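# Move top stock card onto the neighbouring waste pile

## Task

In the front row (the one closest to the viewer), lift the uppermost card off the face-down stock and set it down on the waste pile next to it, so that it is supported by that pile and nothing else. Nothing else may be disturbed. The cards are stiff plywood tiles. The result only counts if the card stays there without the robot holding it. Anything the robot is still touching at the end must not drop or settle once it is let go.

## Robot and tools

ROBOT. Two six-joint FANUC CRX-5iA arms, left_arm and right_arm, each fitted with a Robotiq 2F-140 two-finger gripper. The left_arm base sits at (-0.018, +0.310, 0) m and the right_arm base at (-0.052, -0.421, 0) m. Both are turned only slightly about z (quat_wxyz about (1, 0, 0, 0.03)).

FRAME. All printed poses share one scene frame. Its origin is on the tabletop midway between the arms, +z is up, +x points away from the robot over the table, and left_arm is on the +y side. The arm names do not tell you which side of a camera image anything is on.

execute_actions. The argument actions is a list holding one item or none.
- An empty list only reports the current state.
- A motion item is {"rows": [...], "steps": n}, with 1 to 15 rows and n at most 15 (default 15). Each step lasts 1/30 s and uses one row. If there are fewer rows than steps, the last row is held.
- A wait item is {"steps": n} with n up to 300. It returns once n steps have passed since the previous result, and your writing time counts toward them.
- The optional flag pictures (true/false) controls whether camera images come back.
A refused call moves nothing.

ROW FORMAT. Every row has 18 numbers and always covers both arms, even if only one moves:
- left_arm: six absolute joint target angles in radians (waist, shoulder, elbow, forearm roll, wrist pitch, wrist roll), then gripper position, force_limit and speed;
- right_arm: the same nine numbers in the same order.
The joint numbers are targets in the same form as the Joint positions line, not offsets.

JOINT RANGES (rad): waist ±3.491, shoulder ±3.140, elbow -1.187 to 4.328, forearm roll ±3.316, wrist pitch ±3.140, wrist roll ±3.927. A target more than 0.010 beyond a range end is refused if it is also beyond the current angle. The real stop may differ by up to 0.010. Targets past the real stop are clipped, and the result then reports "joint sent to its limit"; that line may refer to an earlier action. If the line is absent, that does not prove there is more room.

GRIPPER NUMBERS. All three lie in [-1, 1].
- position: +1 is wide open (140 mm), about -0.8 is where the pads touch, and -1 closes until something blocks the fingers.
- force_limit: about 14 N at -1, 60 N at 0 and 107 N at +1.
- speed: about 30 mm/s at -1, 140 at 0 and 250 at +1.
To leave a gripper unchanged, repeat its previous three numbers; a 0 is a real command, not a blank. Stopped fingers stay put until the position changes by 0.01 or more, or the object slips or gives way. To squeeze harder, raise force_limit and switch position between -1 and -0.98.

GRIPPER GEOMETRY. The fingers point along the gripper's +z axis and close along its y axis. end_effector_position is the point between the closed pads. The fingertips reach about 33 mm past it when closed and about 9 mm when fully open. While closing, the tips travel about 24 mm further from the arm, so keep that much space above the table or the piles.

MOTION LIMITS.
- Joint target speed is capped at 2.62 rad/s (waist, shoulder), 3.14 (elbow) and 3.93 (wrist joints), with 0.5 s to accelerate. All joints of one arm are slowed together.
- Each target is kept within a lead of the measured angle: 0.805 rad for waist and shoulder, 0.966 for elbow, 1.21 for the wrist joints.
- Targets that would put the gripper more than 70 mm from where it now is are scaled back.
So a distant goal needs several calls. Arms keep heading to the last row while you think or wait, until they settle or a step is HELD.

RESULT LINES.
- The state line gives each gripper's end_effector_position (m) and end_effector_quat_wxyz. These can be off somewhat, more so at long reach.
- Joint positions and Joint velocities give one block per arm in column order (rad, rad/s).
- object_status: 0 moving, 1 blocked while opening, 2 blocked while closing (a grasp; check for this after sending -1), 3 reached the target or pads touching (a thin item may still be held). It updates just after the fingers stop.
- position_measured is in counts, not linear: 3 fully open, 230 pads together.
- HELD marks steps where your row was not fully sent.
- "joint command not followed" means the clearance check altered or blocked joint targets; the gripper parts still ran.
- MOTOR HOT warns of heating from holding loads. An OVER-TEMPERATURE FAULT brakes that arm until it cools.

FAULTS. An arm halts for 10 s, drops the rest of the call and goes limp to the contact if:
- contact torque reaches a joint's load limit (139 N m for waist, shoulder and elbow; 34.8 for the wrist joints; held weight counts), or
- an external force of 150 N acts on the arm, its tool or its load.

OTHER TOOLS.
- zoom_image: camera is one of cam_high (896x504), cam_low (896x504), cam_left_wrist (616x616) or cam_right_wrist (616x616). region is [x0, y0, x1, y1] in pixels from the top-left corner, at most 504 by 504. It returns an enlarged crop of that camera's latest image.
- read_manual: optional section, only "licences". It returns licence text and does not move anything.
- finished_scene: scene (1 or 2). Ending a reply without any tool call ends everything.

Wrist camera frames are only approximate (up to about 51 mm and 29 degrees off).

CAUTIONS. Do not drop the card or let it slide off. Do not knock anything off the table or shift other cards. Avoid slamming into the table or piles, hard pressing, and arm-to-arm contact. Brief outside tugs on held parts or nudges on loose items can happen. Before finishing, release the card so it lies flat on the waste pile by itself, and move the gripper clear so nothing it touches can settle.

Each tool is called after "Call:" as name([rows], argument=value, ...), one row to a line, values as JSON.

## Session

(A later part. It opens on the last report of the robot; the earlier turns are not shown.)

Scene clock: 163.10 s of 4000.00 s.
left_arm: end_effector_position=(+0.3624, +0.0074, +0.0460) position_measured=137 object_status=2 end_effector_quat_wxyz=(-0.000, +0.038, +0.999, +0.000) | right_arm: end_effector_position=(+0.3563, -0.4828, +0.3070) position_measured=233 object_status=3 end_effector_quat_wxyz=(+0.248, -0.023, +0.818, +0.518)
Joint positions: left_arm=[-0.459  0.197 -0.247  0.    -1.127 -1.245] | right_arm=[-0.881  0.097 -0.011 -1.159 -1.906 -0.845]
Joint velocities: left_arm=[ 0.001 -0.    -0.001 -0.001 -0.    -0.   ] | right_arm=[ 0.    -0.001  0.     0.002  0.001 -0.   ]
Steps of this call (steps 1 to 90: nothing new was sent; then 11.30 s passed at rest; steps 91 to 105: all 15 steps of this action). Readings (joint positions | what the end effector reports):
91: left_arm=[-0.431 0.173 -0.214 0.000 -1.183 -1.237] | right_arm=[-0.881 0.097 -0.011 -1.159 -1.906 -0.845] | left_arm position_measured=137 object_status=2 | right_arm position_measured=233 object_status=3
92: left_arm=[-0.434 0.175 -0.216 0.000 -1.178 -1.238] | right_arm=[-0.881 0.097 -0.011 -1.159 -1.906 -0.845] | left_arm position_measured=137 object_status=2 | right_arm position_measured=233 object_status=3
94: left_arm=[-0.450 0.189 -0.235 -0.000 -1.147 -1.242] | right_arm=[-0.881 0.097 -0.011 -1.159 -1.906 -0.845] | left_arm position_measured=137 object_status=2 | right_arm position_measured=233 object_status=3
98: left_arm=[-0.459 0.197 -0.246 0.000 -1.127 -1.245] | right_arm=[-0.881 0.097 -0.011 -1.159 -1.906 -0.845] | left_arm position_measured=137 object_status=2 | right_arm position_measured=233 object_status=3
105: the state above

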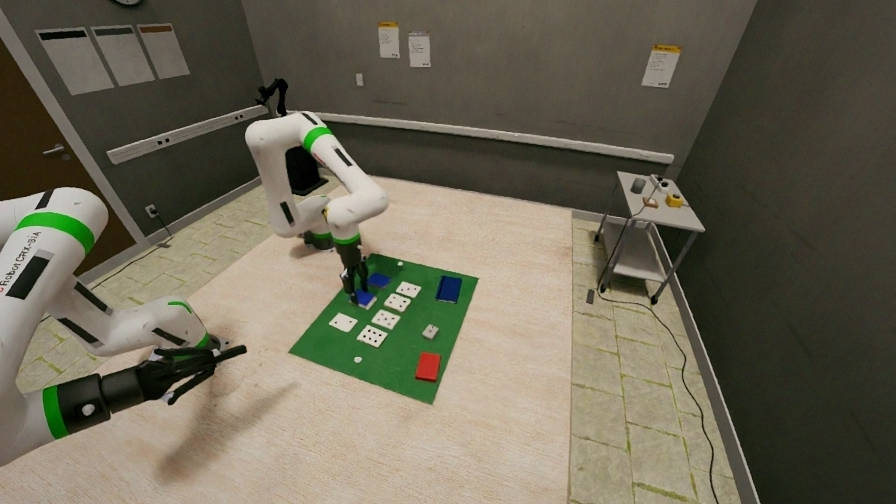

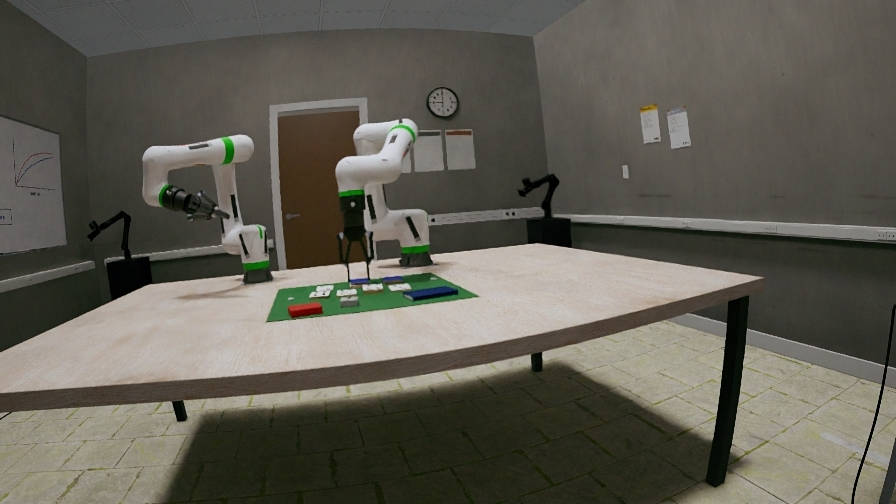

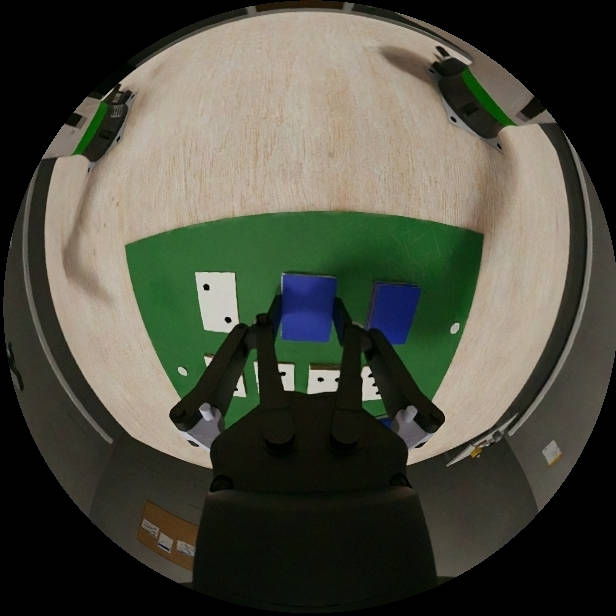

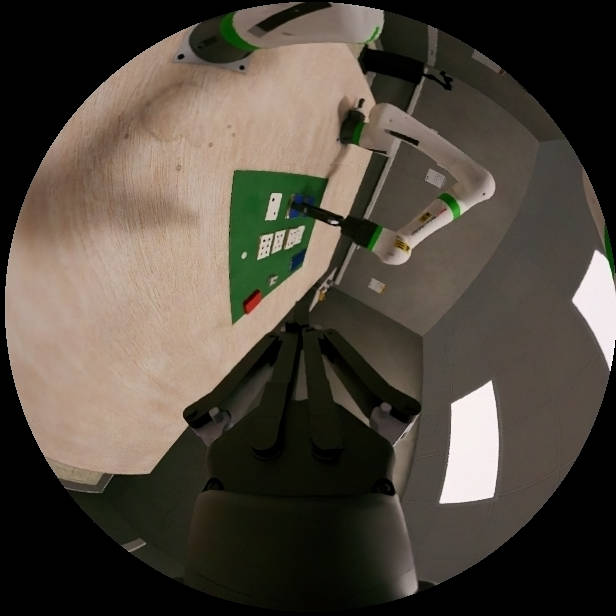

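Call:
execute_actions([
  {"rows":[[-0.464,0.2008,-0.2521,0,-1.1179,-1.240,-0.3,-0.4,-0.6,-0.881,0.097,-0.011,-1.159,-1.906,-0.845,-1,0,0]],"steps":12},
])

Call:
zoom_image(camera="cam_low", region=[320, 240, 420, 300])

Call:
zoom_image(camera="cam_high", region=[320, 250, 420, 330])

Scene clock: 172.97 s of 4000.00 s.
left_arm: end_effector_position=(+0.3608, +0.0055, +0.0421) position_measured=137 object_status=2 end_effector_quat_wxyz=(+0.000, +0.038, +0.999, -0.000) | right_arm: end_effector_position=(+0.3563, -0.4828, +0.3070) position_measured=233 object_status=3 end_effector_quat_wxyz=(+0.248, -0.023, +0.818, +0.518)
Joint positions: left_arm=[-0.464  0.201 -0.252  0.    -1.118 -1.24 ] | right_arm=[-0.881  0.097 -0.011 -1.159 -1.906 -0.845]
Joint velocities: left_arm=[ 0.001  0.001 -0.001  0.001  0.001  0.001] | right_arm=[-0.001  0.    -0.     0.001 -0.001  0.   ]
Steps of this call (steps 1 to 15: the robot went on to your last target; steps 16 to 90: nothing new was sent; then 6.47 s passed at rest; steps 91 to 102: all 12 steps of this action). Readings (joint positions | what the end effector reports):
91: left_arm=[-0.459 0.197 -0.247 0.000 -1.127 -1.245] | right_arm=[-0.881 0.097 -0.011 -1.159 -1.906 -0.845] | left_arm position_measured=137 object_status=2 | right_arm position_measured=233 object_status=3
92: left_arm=[-0.461 0.198 -0.249 0.000 -1.123 -1.244] | right_arm=[-0.881 0.097 -0.011 -1.159 -1.906 -0.845] | left_arm position_measured=137 object_status=2 | right_arm position_measured=233 object_status=3
94: left_arm=[-0.464 0.200 -0.252 0.000 -1.118 -1.241] | right_arm=[-0.881 0.097 -0.011 -1.159 -1.906 -0.845] | left_arm position_measured=137 object_status=2 | right_arm position_measured=233 object_status=3
98: left_arm=[-0.464 0.201 -0.252 0.000 -1.118 -1.240] | right_arm=[-0.881 0.097 -0.011 -1.159 -1.906 -0.845] | left_arm position_measured=137 object_status=2 | right_arm position_measured=233 object_status=3
102: the state above

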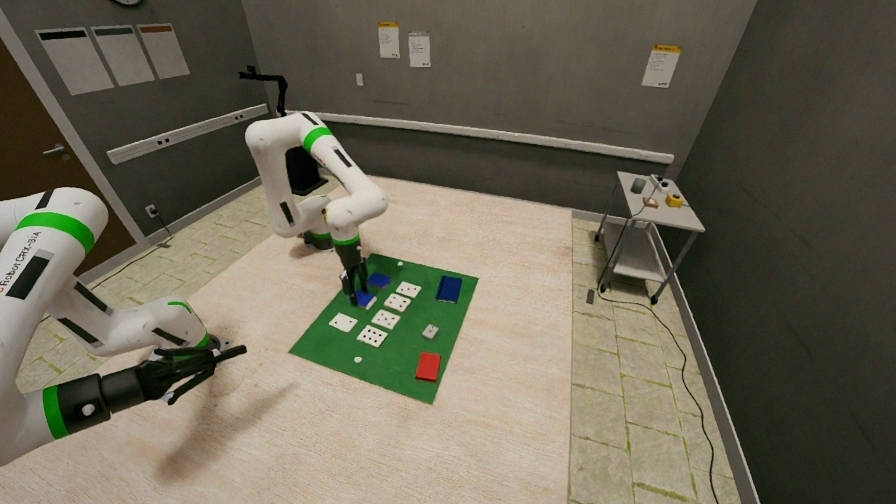

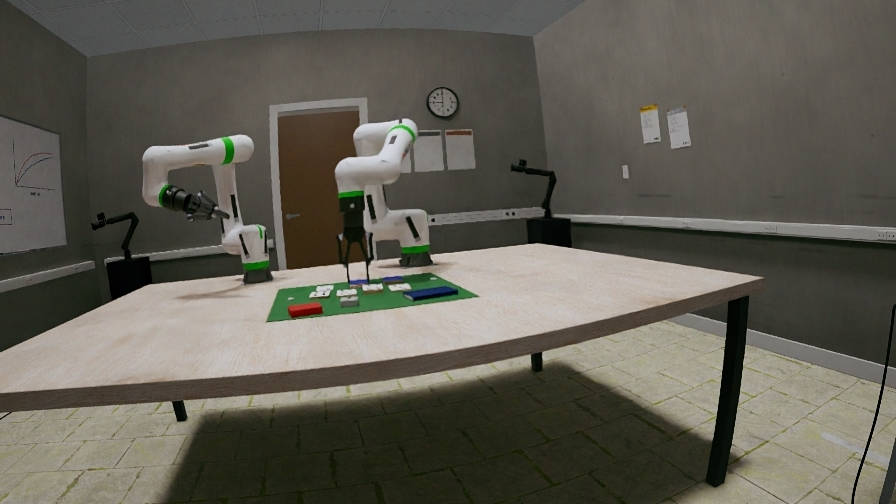

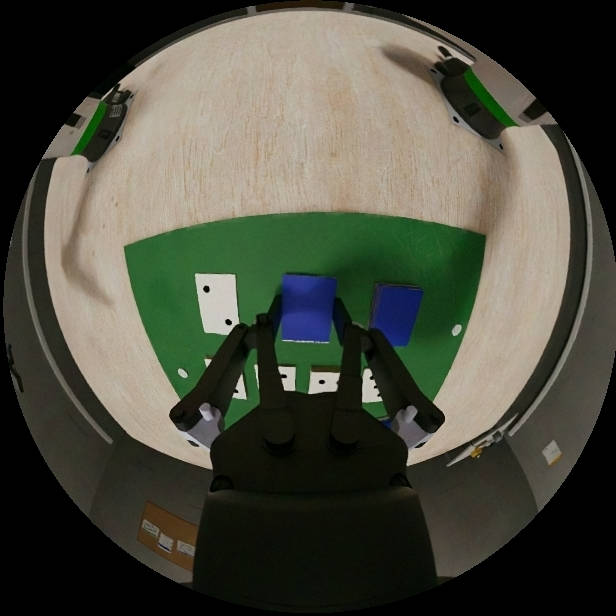

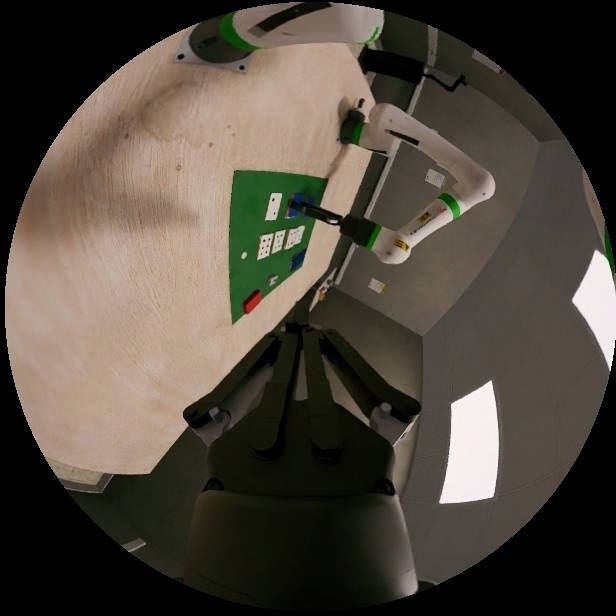

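Region (320, 240, 420, 300) of cam_low's 896x504 image, scaled by 5.040, with more detail than that image has; it fills the top 302 rows of this view, and the rest is white.

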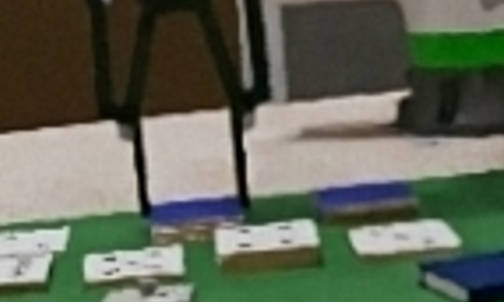

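Region (320, 250, 420, 330) of cam_high's 896x504 image, scaled by 5.040, with more detail than that image has; it fills the top 403 rows of this view, and the rest is white.

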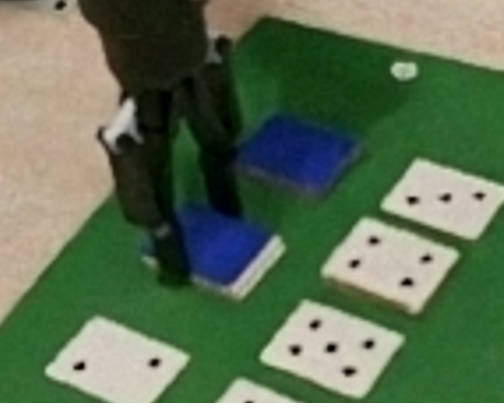

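Close enough; release and lift.

Call:
execute_actions([
  {"rows":[[-0.464,0.2008,-0.2521,0,-1.1179,-1.240,0.12,-0.4,-0.6,-0.881,0.097,-0.011,-1.159,-1.906,-0.845,-1,0,0]],"steps":12},
], pictures=false)

Call:
execute_actions([
  {"rows":[[-0.464,0.163,-0.2008,0,-1.207,-1.240,0.12,-0.4,-0.6,-0.881,0.097,-0.011,-1.159,-1.906,-0.845,-1,0,0]],"steps":15},
])

Call:
zoom_image(camera="cam_left_wrist", region=[200, 230, 440, 400])

Scene clock: 182.57 s of 4000.00 s.
left_arm: end_effector_position=(+0.3608, +0.0055, +0.0421) position_measured=114 object_status=0 end_effector_quat_wxyz=(-0.000, +0.038, +0.999, +0.000) | right_arm: end_effector_position=(+0.3563, -0.4828, +0.3070) position_measured=233 object_status=3 end_effector_quat_wxyz=(+0.248, -0.023, +0.818, +0.518)
Joint positions: left_arm=[-0.464  0.201 -0.252  0.    -1.118 -1.24 ] | right_arm=[-0.881  0.097 -0.011 -1.159 -1.906 -0.845]
Joint velocities: left_arm=[-0.    -0.001  0.     0.    -0.001  0.   ] | right_arm=[ 0.     0.    -0.    -0.001  0.001 -0.002]
Steps of this call (steps 1 to 15: the robot went on to your last target; steps 16 to 90: nothing new was sent; then 6.20 s passed at rest; steps 91 to 102: all 12 steps of this action). Readings (joint positions | what the end effector reports):
91: left_arm=[-0.464 0.201 -0.252 0.000 -1.118 -1.240] | right_arm=[-0.881 0.097 -0.011 -1.159 -1.906 -0.845] | left_arm position_measured=137 object_status=0 | right_arm position_measured=233 object_status=3
92: left_arm=[-0.464 0.201 -0.252 -0.000 -1.118 -1.240] | right_arm=[-0.881 0.097 -0.011 -1.159 -1.906 -0.845] | left_arm position_measured=137 object_status=0 | right_arm position_measured=233 object_status=3
94: left_arm=[-0.464 0.201 -0.252 0.000 -1.118 -1.240] | right_arm=[-0.881 0.097 -0.011 -1.159 -1.906 -0.845] | left_arm position_measured=127 object_status=0 | right_arm position_measured=233 object_status=3
98: left_arm=[-0.464 0.201 -0.252 0.000 -1.118 -1.240] | right_arm=[-0.881 0.097 -0.011 -1.159 -1.906 -0.845] | left_arm position_measured=114 object_status=0 | right_arm position_measured=233 object_status=3
102: the state above

Scene clock: 183.07 s of 4000.00 s.
left_arm: end_effector_position=(+0.3607, +0.0056, +0.0800) position_measured=114 object_status=3 end_effector_quat_wxyz=(-0.000, +0.038, +0.999, +0.000) | right_arm: end_effector_position=(+0.3563, -0.4828, +0.3070) position_measured=233 object_status=3 end_effector_quat_wxyz=(+0.248, -0.023, +0.818, +0.518)
Joint positions: left_arm=[-0.464  0.163 -0.201 -0.    -1.207 -1.24 ] | right_arm=[-0.881  0.097 -0.011 -1.159 -1.906 -0.845]
Joint velocities: left_arm=[ 0.001  0.001  0.001  0.     0.003 -0.   ] | right_arm=[-0.     0.     0.    -0.001 -0.    -0.   ]
Steps of this call (steps 1 to 15: all 15 steps of this action). Readings (joint positions | what the end effector reports):
1: left_arm=[-0.464 0.201 -0.252 0.000 -1.118 -1.240] | right_arm=[-0.881 0.097 -0.011 -1.159 -1.906 -0.845] | left_arm position_measured=114 object_status=0 | right_arm position_measured=233 object_status=3
2: left_arm=[-0.464 0.199 -0.250 0.000 -1.123 -1.240] | right_arm=[-0.881 0.097 -0.011 -1.159 -1.906 -0.845] | left_arm position_measured=114 object_status=3 | right_arm position_measured=233 object_status=3
4: left_arm=[-0.464 0.184 -0.229 0.000 -1.159 -1.240] | right_arm=[-0.881 0.097 -0.011 -1.159 -1.906 -0.845] | left_arm position_measured=114 object_status=3 | right_arm position_measured=233 object_status=3
8: left_arm=[-0.464 0.163 -0.201 0.000 -1.207 -1.240] | right_arm=[-0.881 0.097 -0.011 -1.159 -1.906 -0.845] | left_arm position_measured=114 object_status=3 | right_arm position_measured=233 object_status=3
15: the state above

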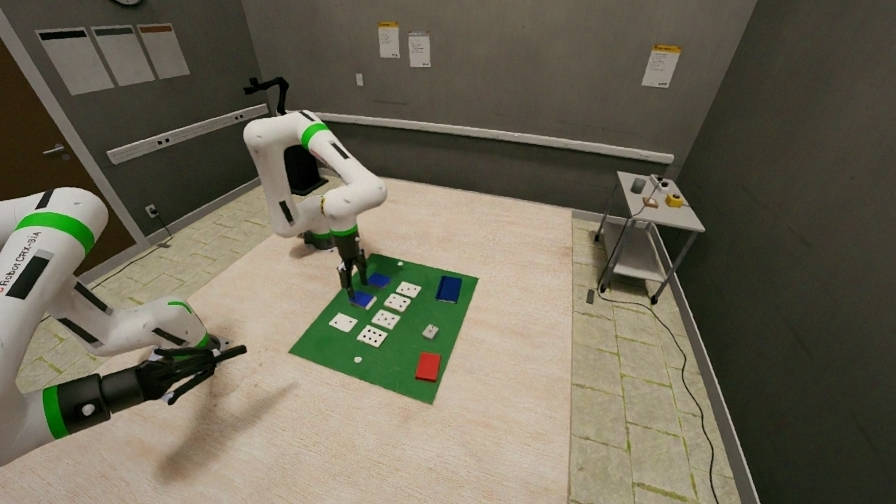

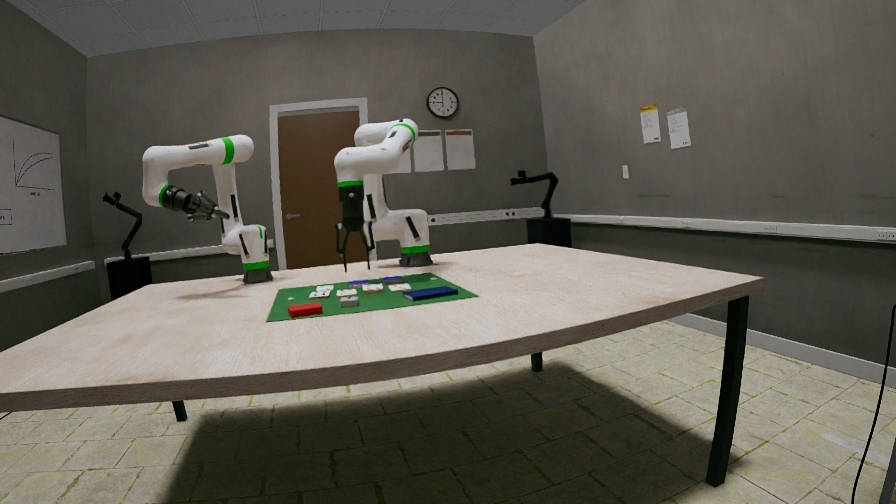

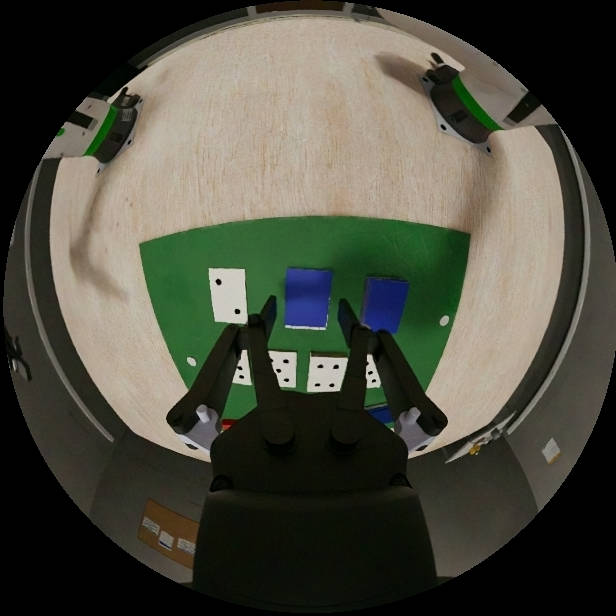

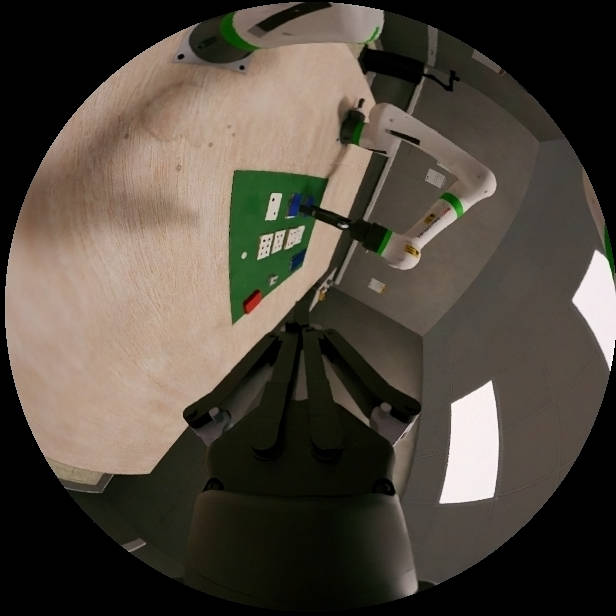

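Region (200, 230, 440, 400) of cam_left_wrist's 616x616 image, scaled by 2.100, with more detail than that image has; it fills the top 357 rows of this view, and the rest is white.

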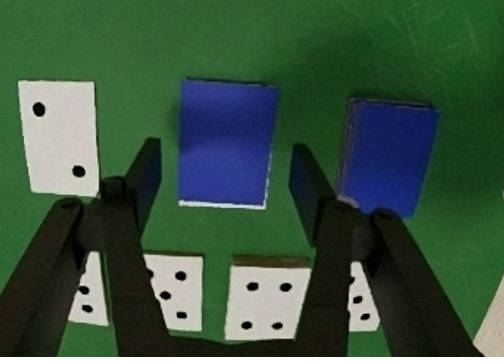

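Call:
finished_scene(scene=1)

The scene is finished: the task was done.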